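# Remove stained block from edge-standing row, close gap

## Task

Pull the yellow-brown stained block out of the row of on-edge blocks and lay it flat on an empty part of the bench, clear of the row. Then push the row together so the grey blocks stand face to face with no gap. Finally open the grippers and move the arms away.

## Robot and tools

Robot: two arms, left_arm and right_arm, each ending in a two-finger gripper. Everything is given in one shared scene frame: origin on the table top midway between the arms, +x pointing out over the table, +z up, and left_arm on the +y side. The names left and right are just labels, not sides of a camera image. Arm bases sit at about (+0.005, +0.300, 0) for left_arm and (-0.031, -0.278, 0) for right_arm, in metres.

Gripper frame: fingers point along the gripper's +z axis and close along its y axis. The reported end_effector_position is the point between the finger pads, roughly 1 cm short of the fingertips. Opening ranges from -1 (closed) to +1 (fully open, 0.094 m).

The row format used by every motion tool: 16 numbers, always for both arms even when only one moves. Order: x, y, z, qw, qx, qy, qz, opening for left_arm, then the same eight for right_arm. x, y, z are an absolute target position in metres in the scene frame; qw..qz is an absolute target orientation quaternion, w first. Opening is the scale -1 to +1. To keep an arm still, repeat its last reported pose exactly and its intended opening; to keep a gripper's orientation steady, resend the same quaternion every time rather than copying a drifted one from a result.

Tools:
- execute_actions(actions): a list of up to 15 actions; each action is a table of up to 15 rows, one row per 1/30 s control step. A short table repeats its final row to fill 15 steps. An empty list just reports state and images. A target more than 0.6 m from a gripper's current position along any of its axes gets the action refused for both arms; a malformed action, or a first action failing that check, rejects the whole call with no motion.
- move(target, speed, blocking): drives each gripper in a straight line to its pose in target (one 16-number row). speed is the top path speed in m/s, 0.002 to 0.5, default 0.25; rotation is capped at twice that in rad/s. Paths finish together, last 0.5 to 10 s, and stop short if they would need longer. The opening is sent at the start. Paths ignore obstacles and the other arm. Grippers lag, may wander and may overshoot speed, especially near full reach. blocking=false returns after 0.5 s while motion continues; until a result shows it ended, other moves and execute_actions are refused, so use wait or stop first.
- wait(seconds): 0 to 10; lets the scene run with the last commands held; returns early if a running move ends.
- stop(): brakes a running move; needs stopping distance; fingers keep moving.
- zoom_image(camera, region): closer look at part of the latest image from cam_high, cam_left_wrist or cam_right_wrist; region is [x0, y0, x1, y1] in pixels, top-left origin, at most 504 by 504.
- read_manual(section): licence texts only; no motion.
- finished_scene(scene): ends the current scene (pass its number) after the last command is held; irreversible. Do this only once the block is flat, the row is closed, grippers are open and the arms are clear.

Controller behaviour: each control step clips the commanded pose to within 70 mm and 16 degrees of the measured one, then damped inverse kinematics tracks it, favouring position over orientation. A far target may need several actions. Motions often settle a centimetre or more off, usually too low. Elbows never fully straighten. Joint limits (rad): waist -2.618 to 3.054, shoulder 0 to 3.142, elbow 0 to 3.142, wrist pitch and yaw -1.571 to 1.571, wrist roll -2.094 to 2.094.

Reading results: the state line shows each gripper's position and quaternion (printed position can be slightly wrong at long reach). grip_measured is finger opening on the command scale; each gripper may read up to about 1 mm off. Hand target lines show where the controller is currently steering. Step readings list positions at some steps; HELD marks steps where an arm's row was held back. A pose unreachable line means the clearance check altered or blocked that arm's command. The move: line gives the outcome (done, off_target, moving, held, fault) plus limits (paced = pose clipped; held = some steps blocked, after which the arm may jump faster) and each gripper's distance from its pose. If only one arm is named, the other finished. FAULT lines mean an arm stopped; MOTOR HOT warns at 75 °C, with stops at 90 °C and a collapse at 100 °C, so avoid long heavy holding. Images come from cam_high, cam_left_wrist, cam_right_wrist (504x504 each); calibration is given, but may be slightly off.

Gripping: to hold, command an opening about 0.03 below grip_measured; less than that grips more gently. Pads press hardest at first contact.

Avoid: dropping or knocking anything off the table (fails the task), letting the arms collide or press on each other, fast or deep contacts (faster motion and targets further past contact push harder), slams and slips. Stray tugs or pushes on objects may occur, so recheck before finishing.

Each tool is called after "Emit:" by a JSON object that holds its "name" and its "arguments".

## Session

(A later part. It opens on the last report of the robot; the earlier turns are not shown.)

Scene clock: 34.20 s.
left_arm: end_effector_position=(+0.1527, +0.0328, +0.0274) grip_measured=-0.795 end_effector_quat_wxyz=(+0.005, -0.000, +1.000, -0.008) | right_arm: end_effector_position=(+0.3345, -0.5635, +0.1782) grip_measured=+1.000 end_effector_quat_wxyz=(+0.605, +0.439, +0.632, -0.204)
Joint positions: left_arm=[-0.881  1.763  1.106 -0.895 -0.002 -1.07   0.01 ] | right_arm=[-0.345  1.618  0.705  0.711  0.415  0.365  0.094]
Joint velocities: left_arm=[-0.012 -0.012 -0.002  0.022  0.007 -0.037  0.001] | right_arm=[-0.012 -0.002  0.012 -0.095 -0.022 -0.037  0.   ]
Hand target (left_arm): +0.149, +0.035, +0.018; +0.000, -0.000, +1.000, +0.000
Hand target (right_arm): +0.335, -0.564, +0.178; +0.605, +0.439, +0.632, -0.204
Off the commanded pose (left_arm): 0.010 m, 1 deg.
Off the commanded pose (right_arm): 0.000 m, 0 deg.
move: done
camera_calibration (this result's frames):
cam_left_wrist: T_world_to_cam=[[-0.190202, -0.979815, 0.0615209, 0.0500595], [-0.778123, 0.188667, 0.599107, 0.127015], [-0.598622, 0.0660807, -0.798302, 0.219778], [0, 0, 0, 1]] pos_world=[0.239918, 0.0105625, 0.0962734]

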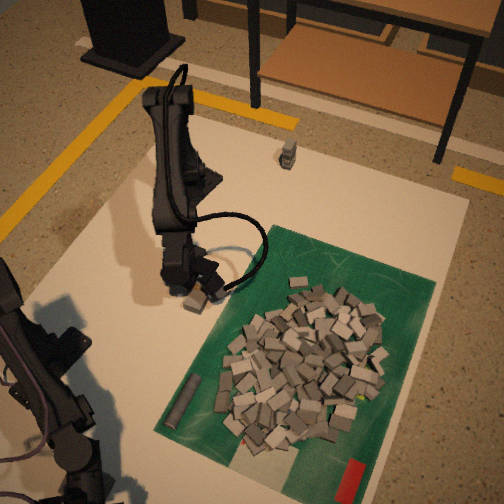

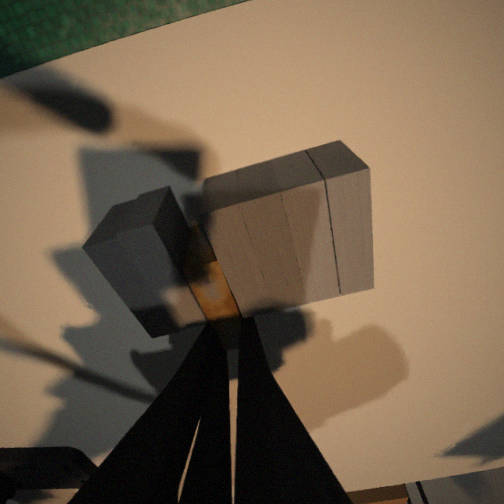

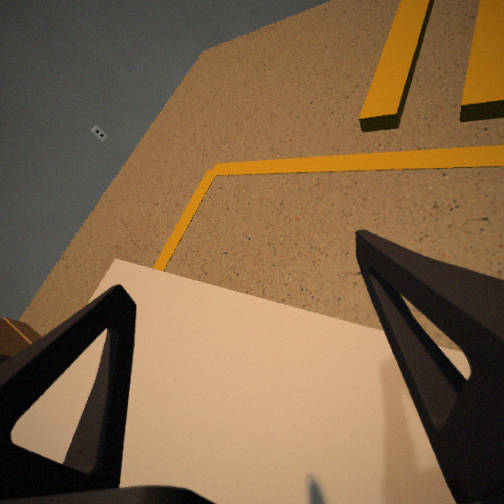

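Emit:
{"name": "move", "arguments": {"target": [0.06,0.035,0.024,0,0,1,0,-0.85,0.3345,-0.5635,0.1782,0.605,0.439,0.632,-0.204,1], "speed": 0.05}}

Emit:
{"name": "move", "arguments": {"target": [0.06,0.035,0.03,0,0,1,0,-0.3,0.3345,-0.5635,0.1782,0.605,0.439,0.632,-0.204,1], "speed": 0.05}}

Emit:
{"name": "move", "arguments": {"target": [0.085,0.035,0.03,0,0,1,0,-0.3,0.3345,-0.5635,0.1782,0.605,0.439,0.632,-0.204,1], "speed": 0.05}}

Scene clock: 36.90 s.
left_arm: end_effector_position=(+0.0677, +0.0251, +0.0268) grip_measured=-0.795 end_effector_quat_wxyz=(+0.009, +0.000, +1.000, -0.007) | right_arm: end_effector_position=(+0.3345, -0.5635, +0.1782) grip_measured=+1.000 end_effector_quat_wxyz=(+0.605, +0.439, +0.632, -0.204)
Joint positions: left_arm=[-1.17   1.681  1.008 -0.88  -0.014 -1.357  0.01 ] | right_arm=[-0.345  1.618  0.705  0.711  0.415  0.365  0.094]
Joint velocities: left_arm=[ 0.017  0.022  0.012  0.037 -0.081 -0.007 -0.   ] | right_arm=[ 0.002 -0.007 -0.007 -0.022  0.066 -0.007  0.   ]
Hand target (left_arm): +0.061, +0.035, +0.024; -0.000, -0.000, +1.000, +0.002
Hand target (right_arm): +0.335, -0.564, +0.178; +0.605, +0.439, +0.632, -0.204
Off the commanded pose (left_arm): 0.013 m, 1 deg.
Off the commanded pose (right_arm): 0.000 m, 0 deg.
move: off_target (left_arm)
camera_calibration (this result's frames):
cam_left_wrist: T_world_to_cam=[[-0.192322, -0.979588, 0.0584754, 0.0265445], [-0.781992, 0.188983, 0.593948, 0.0630829], [-0.592876, 0.0685018, -0.802375, 0.168576], [0, 0, 0, 1]] pos_world=[0.15438, 0.00253328, 0.0962411]

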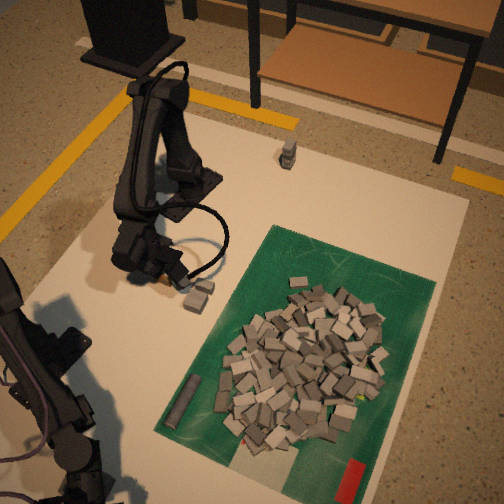

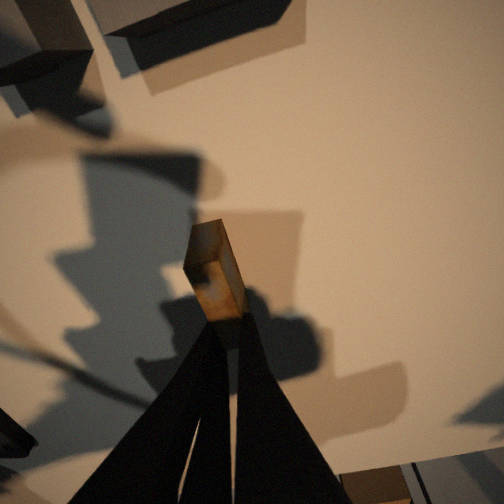

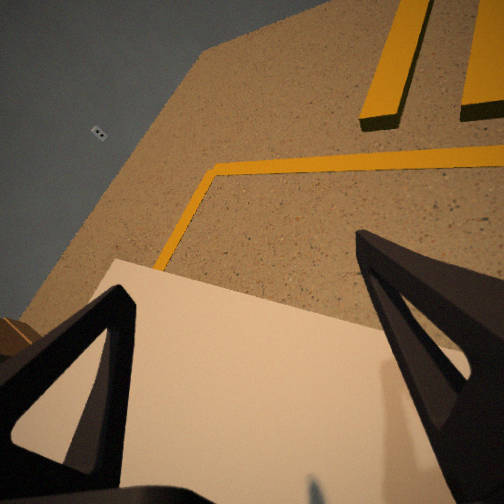

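Scene clock: 37.63 s.
left_arm: end_effector_position=(+0.0645, +0.0277, +0.0268) grip_measured=-0.302 end_effector_quat_wxyz=(+0.003, -0.000, +1.000, -0.002) | right_arm: end_effector_position=(+0.3345, -0.5635, +0.1782) grip_measured=+1.000 end_effector_quat_wxyz=(+0.605, +0.439, +0.632, -0.204)
Joint positions: left_arm=[-1.173  1.681  1.008 -0.893 -0.006 -1.362  0.033] | right_arm=[-0.345  1.618  0.705  0.711  0.415  0.365  0.094]
Joint velocities: left_arm=[-0.012 -0.007 -0.012 -0.037 -0.007 -0.051  0.002] | right_arm=[ 0.007 -0.017 -0.007 -0.022 -0.022  0.051  0.   ]
Hand target (left_arm): +0.060, +0.035, +0.030; -0.000, +0.000, +1.000, +0.000
Hand target (right_arm): +0.335, -0.564, +0.178; +0.605, +0.439, +0.632, -0.204
Off the commanded pose (left_arm): 0.009 m, 0 deg.
Off the commanded pose (right_arm): 0.000 m, 0 deg.
move: done
camera_calibration (this result's frames):
cam_left_wrist: T_world_to_cam=[[-0.190698, -0.980378, 0.0499306, 0.0286323], [-0.775615, 0.181656, 0.604502, 0.0596401], [-0.601711, 0.0765503, -0.795037, 0.166623], [0, 0, 0, 1]] pos_world=[0.151976, 0.00448148, 0.094989]

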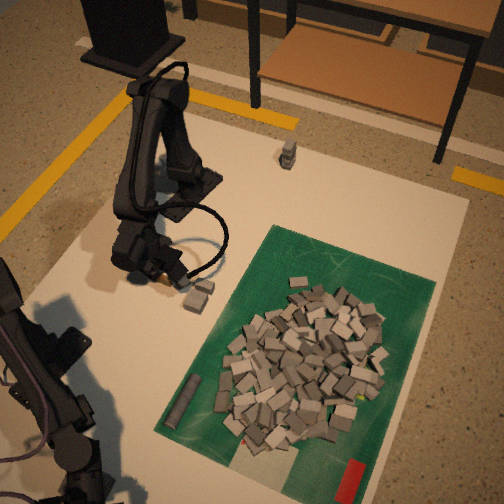

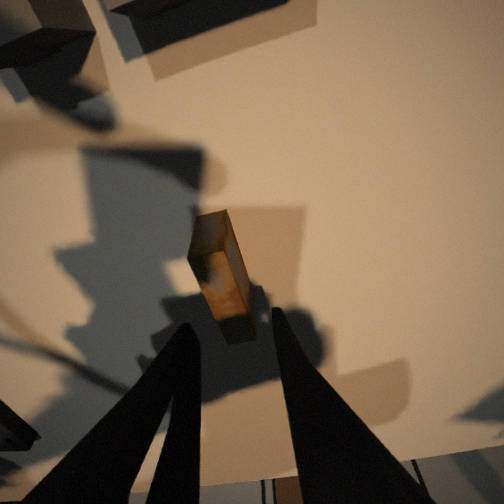

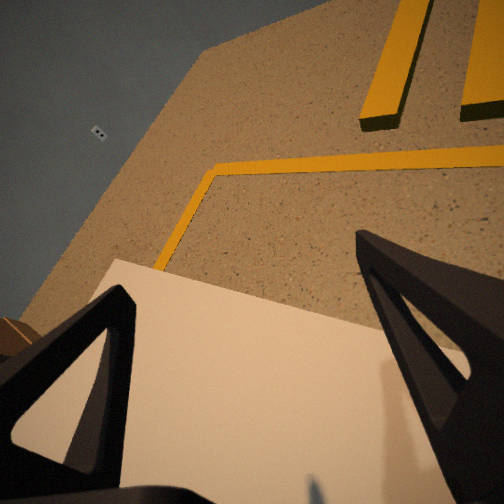

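Scene clock: 38.40 s.
left_arm: end_effector_position=(+0.0847, +0.0335, +0.0268) grip_measured=-0.302 end_effector_quat_wxyz=(+0.003, -0.002, +1.000, -0.000) | right_arm: end_effector_position=(+0.3345, -0.5635, +0.1782) grip_measured=+1.000 end_effector_quat_wxyz=(+0.605, +0.439, +0.632, -0.204)
Joint positions: left_arm=[-1.097  1.681  1.008 -0.895 -0.005 -1.29   0.033] | right_arm=[-0.345  1.618  0.705  0.711  0.415  0.365  0.094]
Joint velocities: left_arm=[-0.022  0.017 -0.007 -0.081  0.037  0.051 -0.001] | right_arm=[ 0.002 -0.007 -0.002  0.051 -0.081 -0.022  0.   ]
Hand target (left_arm): +0.085, +0.035, +0.030; +0.000, -0.000, +1.000, -0.001
Hand target (right_arm): +0.335, -0.564, +0.178; +0.605, +0.439, +0.632, -0.204
Off the commanded pose (left_arm): 0.004 m, 0 deg.
Off the commanded pose (right_arm): 0.000 m, 0 deg.
move: done
camera_calibration (this result's frames):
cam_left_wrist: T_world_to_cam=[[-0.186152, -0.981362, 0.0477071, 0.0379181], [-0.775736, 0.1766, 0.605844, 0.074391], [-0.602977, 0.0757711, -0.794152, 0.178437], [0, 0, 0, 1]] pos_world=[0.17236, 0.0105536, 0.0948281]

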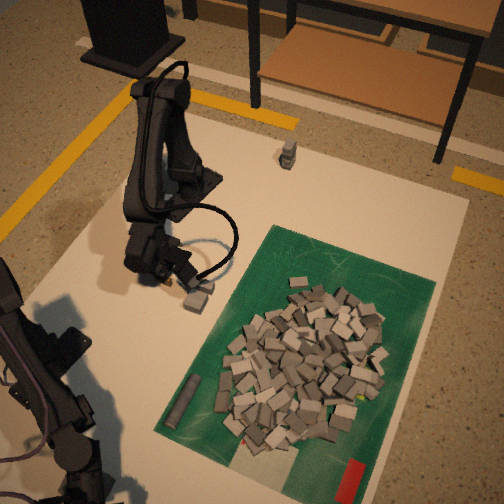

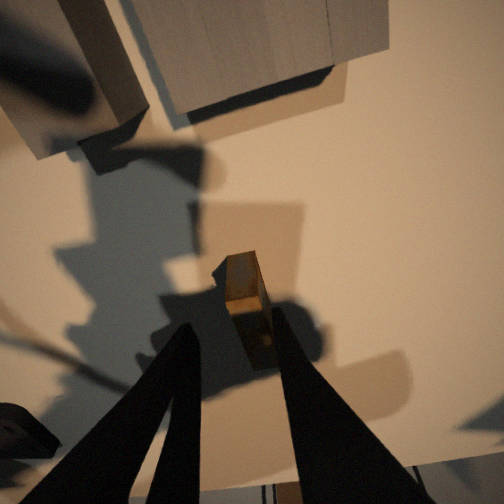

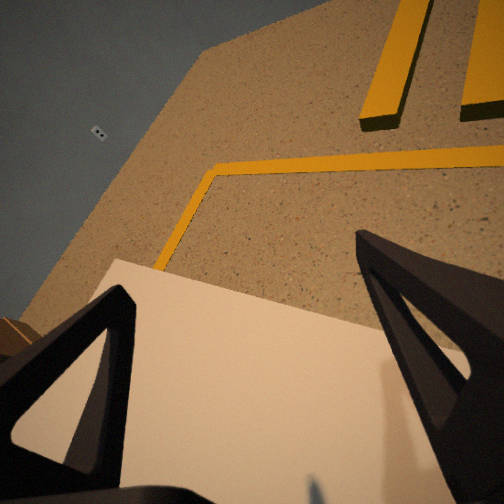

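Emit:
{"name": "move", "arguments": {"target": [0.085,-0.01,0.031,0,0,1,0,1,0.3345,-0.5635,0.1782,0.605,0.439,0.632,-0.204,1], "speed": 0.06}}

Emit:
{"name": "move", "arguments": {"target": [0.085,-0.04,0.031,0,0,1,0,1,0.3345,-0.5635,0.1782,0.605,0.439,0.632,-0.204,1], "speed": 0.03}}

Emit:
{"name": "move", "arguments": {"target": [0.19,0.025,0.1,0,0,1,0,1,0.3345,-0.5635,0.1782,0.605,0.439,0.632,-0.204,1], "speed": 0.15}}

Scene clock: 39.87 s.
left_arm: end_effector_position=(+0.0881, -0.0070, +0.0302) grip_measured=+1.000 end_effector_quat_wxyz=(+0.004, +0.000, +1.000, -0.005) | right_arm: end_effector_position=(+0.3345, -0.5635, +0.1782) grip_measured=+1.000 end_effector_quat_wxyz=(+0.605, +0.439, +0.632, -0.204)
Joint positions: left_arm=[-1.123  1.811  1.178 -0.928 -0.005 -1.311  0.094] | right_arm=[-0.345  1.618  0.705  0.711  0.415  0.365  0.094]
Joint velocities: left_arm=[-0.002 -0.012 -0.012 -0.037 -0.007 -0.051  0.   ] | right_arm=[-0.007 -0.007  0.007 -0.007 -0.051 -0.066  0.   ]
Hand target (left_arm): +0.086, -0.010, +0.031; +0.000, -0.000, +1.000, -0.000
Hand target (right_arm): +0.335, -0.564, +0.178; +0.605, +0.439, +0.632, -0.204
Off the commanded pose (left_arm): 0.004 m, 1 deg.
Off the commanded pose (right_arm): 0.000 m, 0 deg.
move: done
camera_calibration (this result's frames):
cam_left_wrist: T_world_to_cam=[[-0.191501, -0.97993, 0.0553631, -0.00114309], [-0.776072, 0.185712, 0.60268, 0.0822665], [-0.600865, 0.0724483, -0.79606, 0.186176], [0, 0, 0, 1]] pos_world=[0.175493, -0.0298862, 0.0986903]

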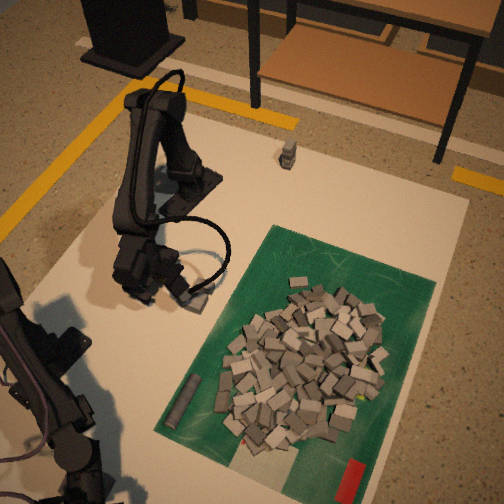

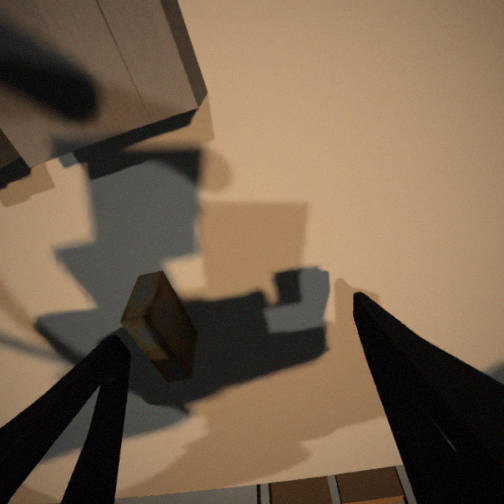

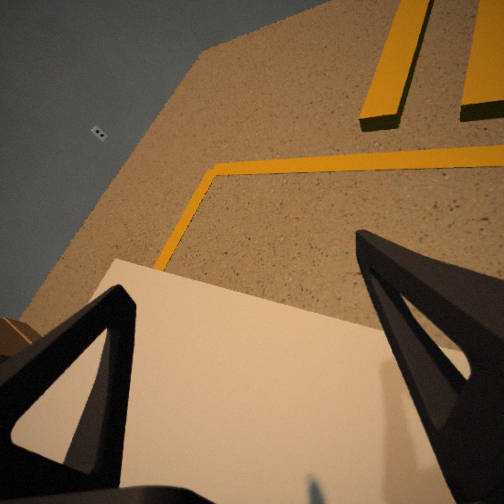

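Scene clock: 41.23 s.
left_arm: end_effector_position=(+0.0881, -0.0365, +0.0304) grip_measured=+1.000 end_effector_quat_wxyz=(+0.004, +0.000, +1.000, -0.003) | right_arm: end_effector_position=(+0.3345, -0.5635, +0.1782) grip_measured=+1.000 end_effector_quat_wxyz=(+0.605, +0.439, +0.632, -0.204)
Joint positions: left_arm=[-1.145  1.914  1.316 -0.965 -0.005 -1.333  0.094] | right_arm=[-0.345  1.618  0.705  0.711  0.415  0.365  0.094]
Joint velocities: left_arm=[ 0.002  0.007 -0.002 -0.037 -0.037  0.007  0.   ] | right_arm=[ 0.012 -0.002  0.002  0.037 -0.022  0.022  0.   ]
Hand target (left_arm): +0.086, -0.040, +0.031; +0.000, +0.000, +1.000, +0.000
Hand target (right_arm): +0.335, -0.564, +0.178; +0.605, +0.439, +0.632, -0.204
Off the commanded pose (left_arm): 0.005 m, 1 deg.
Off the commanded pose (right_arm): 0.000 m, 0 deg.
move: done
camera_calibration (this result's frames):
cam_left_wrist: T_world_to_cam=[[-0.191079, -0.980153, 0.0528021, -0.0299727], [-0.775587, 0.183733, 0.60391, 0.087525], [-0.601626, 0.0744419, -0.795302, 0.188532], [0, 0, 0, 1]] pos_world=[0.175582, -0.0594937, 0.0986654]

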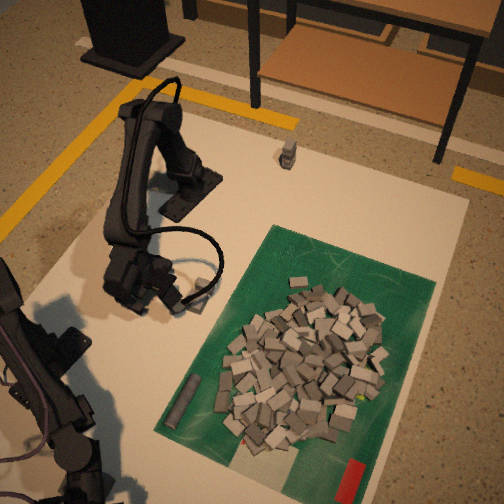

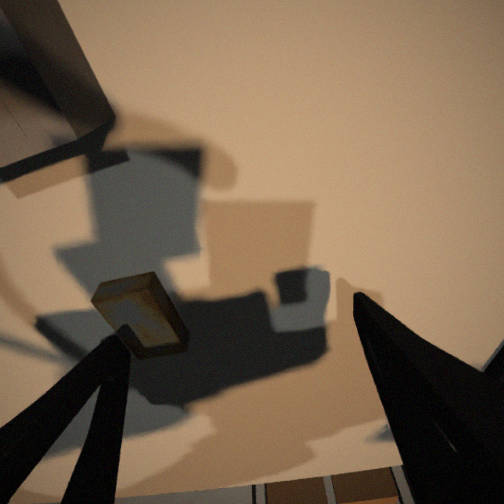

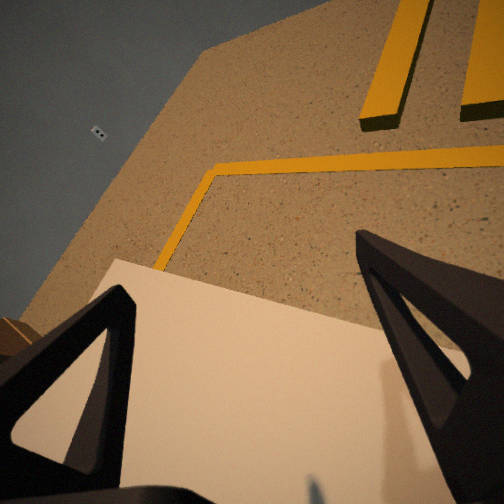

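Scene clock: 42.73 s.
left_arm: end_effector_position=(+0.1871, +0.0287, +0.0889) grip_measured=+1.000 end_effector_quat_wxyz=(-0.005, -0.003, +1.000, +0.010) | right_arm: end_effector_position=(+0.3345, -0.5635, +0.1782) grip_measured=+1.000 end_effector_quat_wxyz=(+0.605, +0.439, +0.632, -0.204)
Joint positions: left_arm=[-0.795  1.813  1.423 -1.203 -0.003 -0.991  0.094] | right_arm=[-0.345  1.618  0.705  0.711  0.415  0.365  0.094]
Joint velocities: left_arm=[-0.007 -0.002 -0.022  0.037  0.022 -0.037  0.   ] | right_arm=[-0.017 -0.007  0.002 -0.037 -0.007  0.037  0.   ]
Hand target (left_arm): +0.189, +0.025, +0.100; +0.001, +0.000, +1.000, -0.002
Hand target (right_arm): +0.335, -0.564, +0.178; +0.605, +0.439, +0.632, -0.204
Off the commanded pose (left_arm): 0.012 m, 1 deg.
Off the commanded pose (right_arm): 0.000 m, 0 deg.
move: off_target (left_arm)
camera_calibration (this result's frames):
cam_left_wrist: T_world_to_cam=[[-0.183308, -0.982602, 0.0298468, 0.0503609], [-0.766848, 0.161923, 0.621068, 0.114486], [-0.615096, 0.0909586, -0.783188, 0.290737], [0, 0, 0, 1]] pos_world=[0.275856, 0.00450187, 0.155095]

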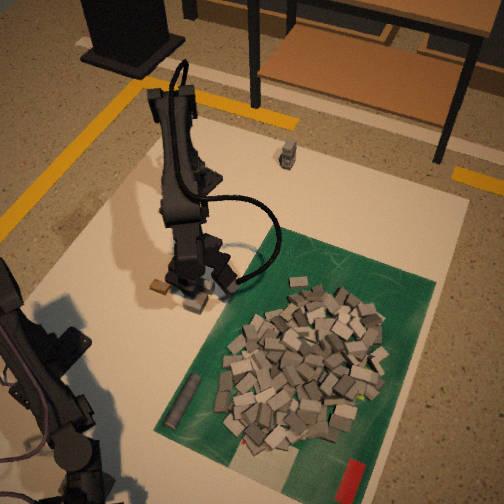

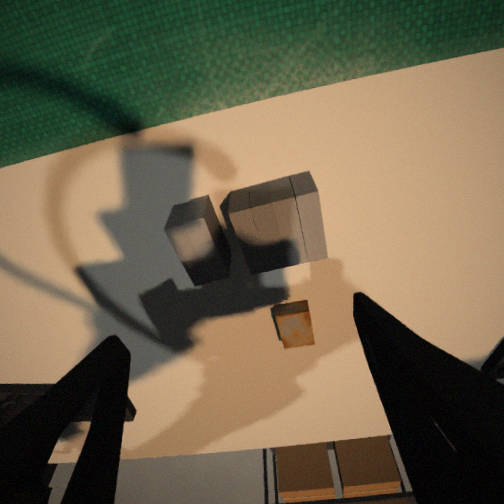

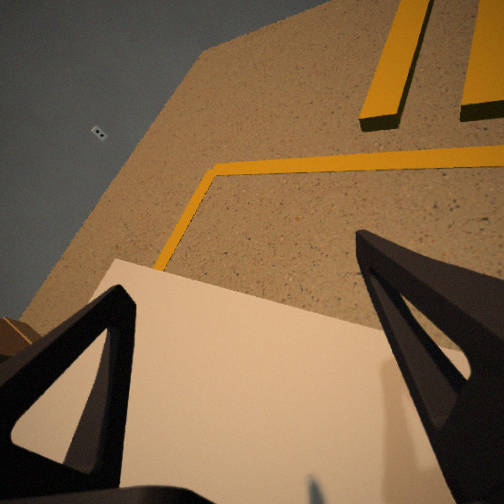

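Emit:
{"name": "move", "arguments": {"target": [0.19,0.022,0.045,0,0,1,0,1,0.3345,-0.5635,0.1782,0.605,0.439,0.632,-0.204,1], "speed": 0.08}}

Scene clock: 44.13 s.
left_arm: end_effector_position=(+0.1927, +0.0203, +0.0524) grip_measured=+1.000 end_effector_quat_wxyz=(+0.006, -0.003, +1.000, -0.006) | right_arm: end_effector_position=(+0.3345, -0.5635, +0.1782) grip_measured=+1.000 end_effector_quat_wxyz=(+0.605, +0.439, +0.632, -0.204)
Joint positions: left_arm=[-0.795  1.845  1.315 -1.024 -0.003 -0.989  0.094] | right_arm=[-0.345  1.618  0.705  0.711  0.415  0.365  0.094]
Joint velocities: left_arm=[-0.002 -0.012 -0.002  0.022 -0.022 -0.051  0.   ] | right_arm=[-0.002 -0.007 -0.002 -0.007 -0.022 -0.037  0.   ]
Hand target (left_arm): +0.190, +0.022, +0.045; -0.000, +0.000, +1.000, -0.000
Hand target (right_arm): +0.335, -0.564, +0.178; +0.605, +0.439, +0.632, -0.204
Off the commanded pose (left_arm): 0.008 m, 1 deg.
Off the commanded pose (right_arm): 0.000 m, 0 deg.
move: done
camera_calibration (this result's frames):
cam_left_wrist: T_world_to_cam=[[-0.185749, -0.980903, 0.0576723, 0.0432714], [-0.779732, 0.182862, 0.598815, 0.145958], [-0.597926, 0.0662606, -0.798808, 0.264336], [0, 0, 0, 1]] pos_world=[0.279899, -0.00176007, 0.121256]

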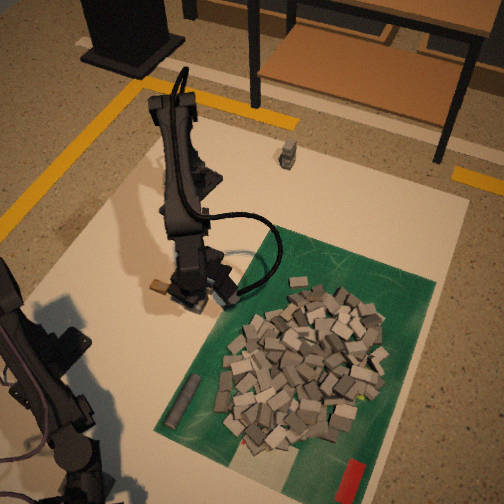

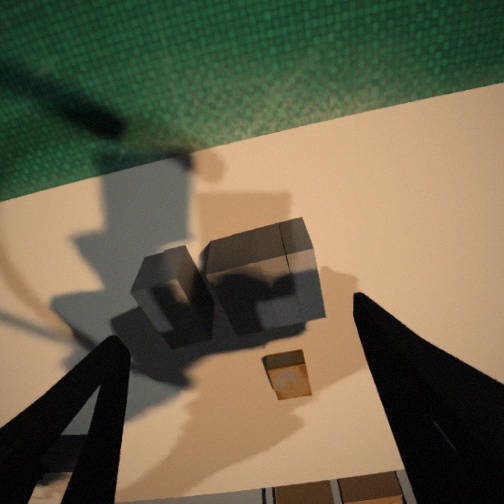

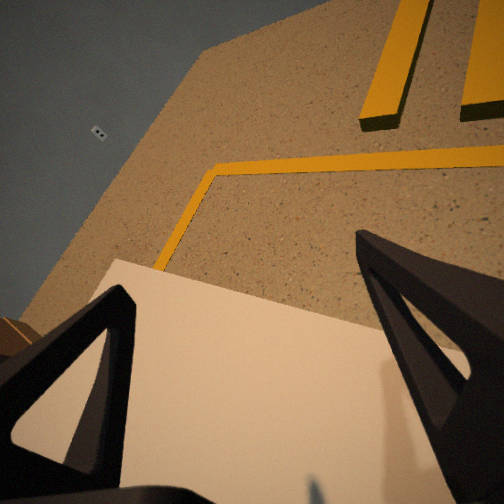

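Shift +y a bit, descend, squeeze.

Emit:
{"name": "move", "arguments": {"target": [0.19,0.028,0.012,0,0,1,0,1,0.3345,-0.5635,0.1782,0.605,0.439,0.632,-0.204,1], "speed": 0.04}}

Emit:
{"name": "move", "arguments": {"target": [0.19,0.028,0.012,0,0,1,0,0.3,0.3345,-0.5635,0.1782,0.605,0.439,0.632,-0.204,1], "speed": 0.04}}

Emit:
{"name": "move", "arguments": {"target": [0.19,0.028,0.014,0,0,1,0,1,0.3345,-0.5635,0.1782,0.605,0.439,0.632,-0.204,1], "speed": 0.04}}

Emit:
{"name": "move", "arguments": {"target": [0.19,0.03,0.16,0,0,1,0,1,0.3345,-0.5635,0.1782,0.605,0.439,0.632,-0.204,1], "speed": 0.15}}

Scene clock: 46.20 s.
left_arm: end_effector_position=(+0.1908, +0.0231, +0.0205) grip_measured=+1.000 end_effector_quat_wxyz=(+0.007, +0.000, +1.000, -0.008) | right_arm: end_effector_position=(+0.3345, -0.5635, +0.1782) grip_measured=+1.000 end_effector_quat_wxyz=(+0.605, +0.439, +0.632, -0.204)
Joint positions: left_arm=[-0.795  1.871  1.215 -0.893 -0.003 -0.983  0.094] | right_arm=[-0.345  1.618  0.705  0.711  0.415  0.365  0.094]
Joint velocities: left_arm=[-0.012  0.007 -0.002 -0.022  0.037  0.007  0.   ] | right_arm=[ 0.012  0.007 -0.007  0.007 -0.022 -0.066  0.   ]
Hand target (left_arm): +0.190, +0.028, +0.012; -0.000, -0.000, +1.000, +0.000
Hand target (right_arm): +0.335, -0.564, +0.178; +0.605, +0.439, +0.632, -0.204
Off the commanded pose (left_arm): 0.010 m, 1 deg.
Off the commanded pose (right_arm): 0.000 m, 0 deg.
move: done
camera_calibration (this result's frames):
cam_left_wrist: T_world_to_cam=[[-0.192247, -0.979476, 0.0605549, 0.0486312], [-0.779966, 0.189954, 0.596297, 0.163055], [-0.595562, 0.0674058, -0.800477, 0.237121], [0, 0, 0, 1]] pos_world=[0.277747, 0.000676873, 0.0896356]

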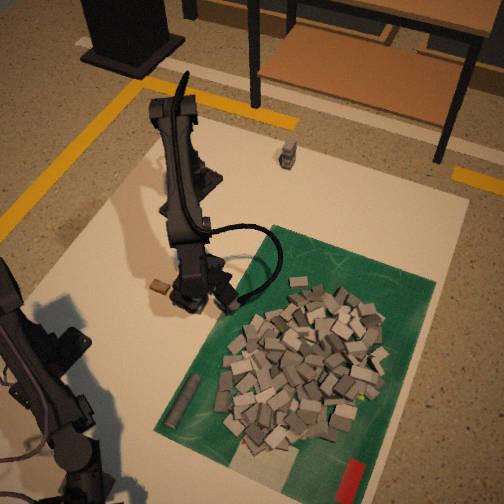

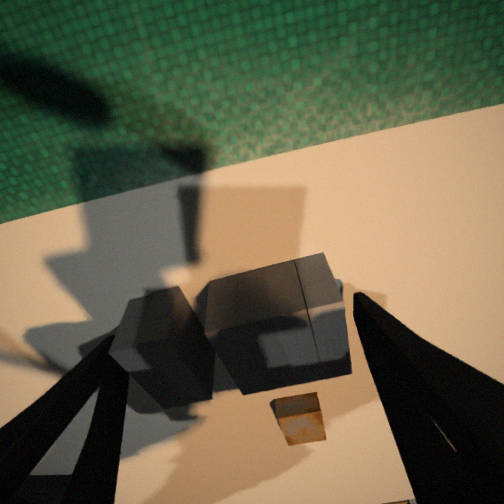

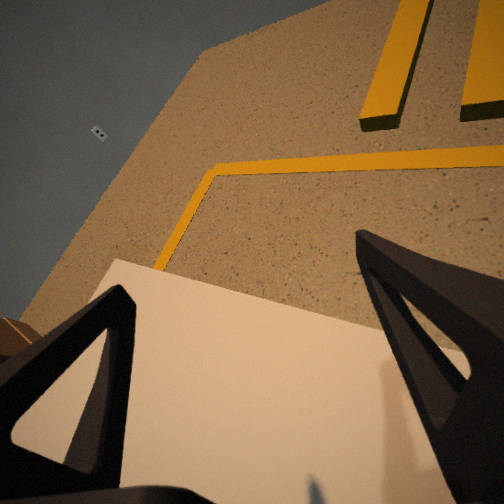

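Scene clock: 46.90 s.
left_arm: end_effector_position=(+0.1909, +0.0218, +0.0205) grip_measured=+0.428 end_effector_quat_wxyz=(+0.007, +0.001, +1.000, -0.011) | right_arm: end_effector_position=(+0.3345, -0.5635, +0.1782) grip_measured=+1.000 end_effector_quat_wxyz=(+0.605, +0.439, +0.632, -0.204)
Joint positions: left_arm=[-0.795  1.871  1.215 -0.889 -0.    -0.982  0.067] | right_arm=[-0.345  1.618  0.705  0.711  0.415  0.365  0.094]
Joint velocities: left_arm=[ 0.002  0.002  0.007 -0.051  0.007 -0.022 -0.001] | right_arm=[-0.012 -0.017  0.007 -0.022 -0.037 -0.081  0.   ]
Hand target (left_arm): +0.190, +0.028, +0.012; +0.000, -0.000, +1.000, -0.000
Hand target (right_arm): +0.335, -0.564, +0.178; +0.605, +0.439, +0.632, -0.204
Off the commanded pose (left_arm): 0.011 m, 1 deg.
Off the commanded pose (right_arm): 0.000 m, 0 deg.
move: off_target (left_arm)
camera_calibration (this result's frames):
cam_left_wrist: T_world_to_cam=[[-0.19268, -0.979026, 0.066204, 0.04735], [-0.779691, 0.193714, 0.595447, 0.163262], [-0.595783, 0.0631118, -0.800662, 0.237439], [0, 0, 0, 1]] pos_world=[0.277879, -0.000254504, 0.08976]

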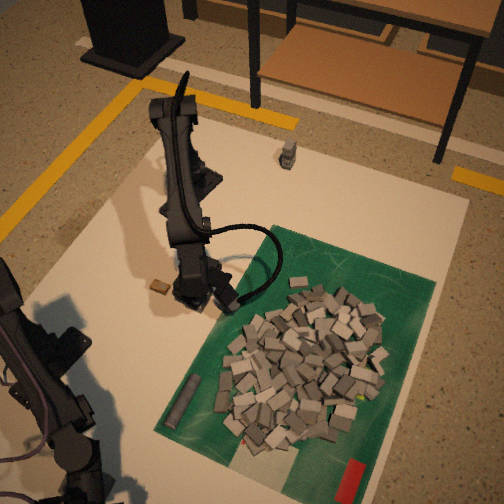

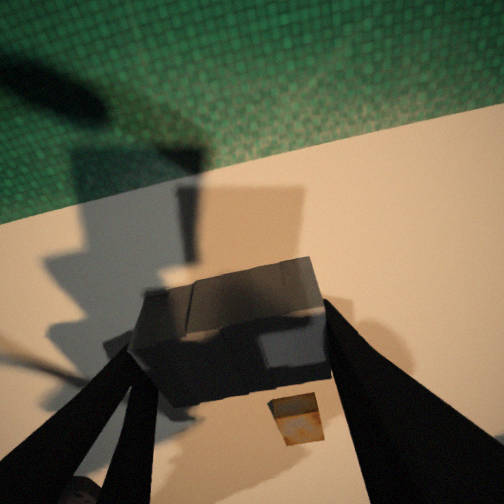

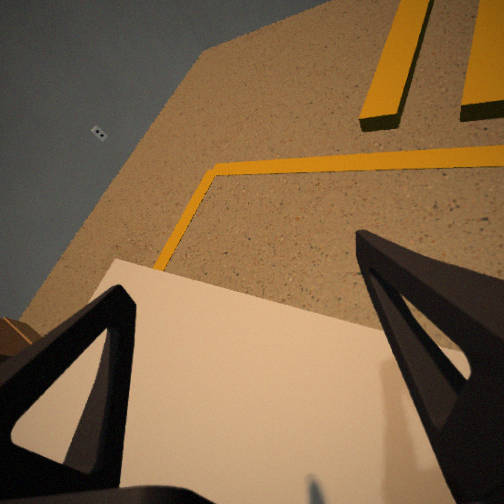

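Scene clock: 47.60 s.
left_arm: end_effector_position=(+0.1909, +0.0218, +0.0205) grip_measured=+1.000 end_effector_quat_wxyz=(+0.007, +0.001, +1.000, -0.011) | right_arm: end_effector_position=(+0.3345, -0.5635, +0.1782) grip_measured=+1.000 end_effector_quat_wxyz=(+0.605, +0.439, +0.632, -0.204)
Joint positions: left_arm=[-0.795  1.871  1.215 -0.889 -0.    -0.982  0.094] | right_arm=[-0.345  1.618  0.705  0.711  0.415  0.365  0.094]
Joint velocities: left_arm=[ 0.002 -0.007 -0.002 -0.037  0.066  0.051  0.   ] | right_arm=[ 0.002  0.007  0.007 -0.037  0.007 -0.051  0.   ]
Hand target (left_arm): +0.190, +0.028, +0.014; -0.000, -0.000, +1.000, -0.000
Hand target (right_arm): +0.335, -0.564, +0.178; +0.605, +0.439, +0.632, -0.204
Off the commanded pose (left_arm): 0.009 m, 1 deg.
Off the commanded pose (right_arm): 0.000 m, 0 deg.
move: done
camera_calibration (this result's frames):
cam_left_wrist: T_world_to_cam=[[-0.19268, -0.979026, 0.066204, 0.04735], [-0.779691, 0.193714, 0.595447, 0.163262], [-0.595783, 0.0631118, -0.800662, 0.237439], [0, 0, 0, 1]] pos_world=[0.277879, -0.000254504, 0.08976]

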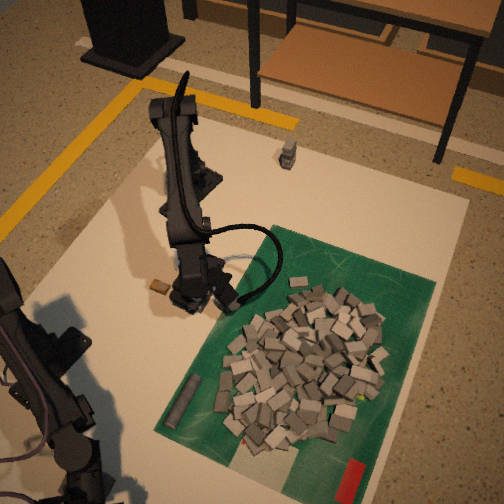

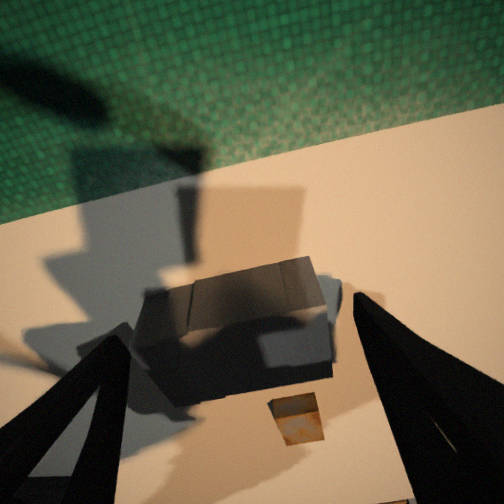

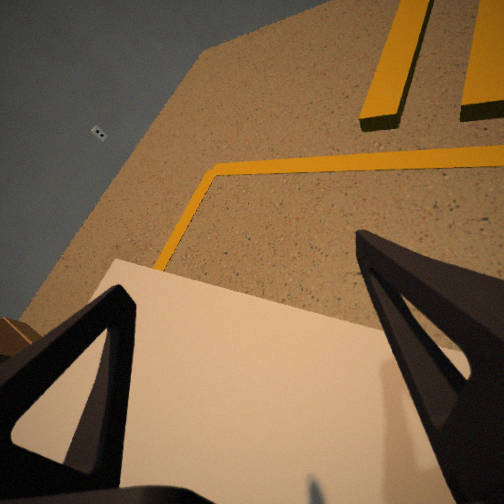

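Scene clock: 49.20 s.
left_arm: end_effector_position=(+0.1879, +0.0287, +0.1517) grip_measured=+1.000 end_effector_quat_wxyz=(-0.005, +0.000, +1.000, +0.007) | right_arm: end_effector_position=(+0.3345, -0.5635, +0.1782) grip_measured=+1.000 end_effector_quat_wxyz=(+0.605, +0.439, +0.632, -0.204)
Joint positions: left_arm=[-0.792  1.803  1.661 -1.445 -0.    -0.979  0.094] | right_arm=[-0.345  1.618  0.705  0.711  0.415  0.365  0.094]
Joint velocities: left_arm=[-0.017 -0.012  0.002  0.037  0.022 -0.037  0.   ] | right_arm=[ 0.017 -0.017 -0.012  0.007  0.066 -0.051  0.   ]
Hand target (left_arm): +0.191, +0.029, +0.160; +0.000, -0.000, +1.000, -0.000
Hand target (right_arm): +0.335, -0.564, +0.178; +0.605, +0.439, +0.632, -0.204
Off the commanded pose (left_arm): 0.009 m, 1 deg.
Off the commanded pose (right_arm): 0.000 m, 0 deg.
move: done
camera_calibration (this result's frames):
cam_left_wrist: T_world_to_cam=[[-0.190728, -0.980975, 0.0361989, 0.0490265], [-0.765536, 0.171721, 0.620054, 0.0756477], [-0.614474, 0.0905502, -0.783724, 0.340402], [0, 0, 0, 1]] pos_world=[0.27643, 0.00427995, 0.218101]

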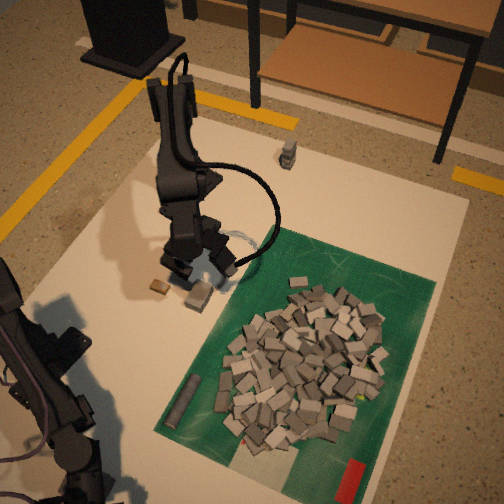

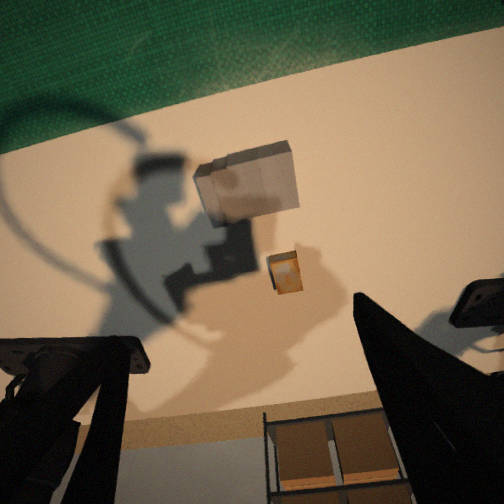

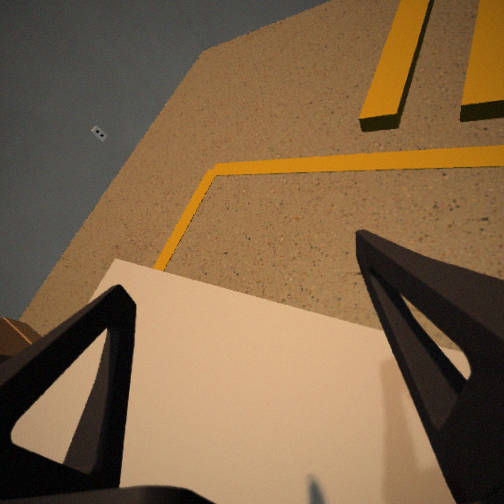

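Emit:
{"name": "finished_scene", "arguments": {"scene": 1}}

The scene is finished: the task was done.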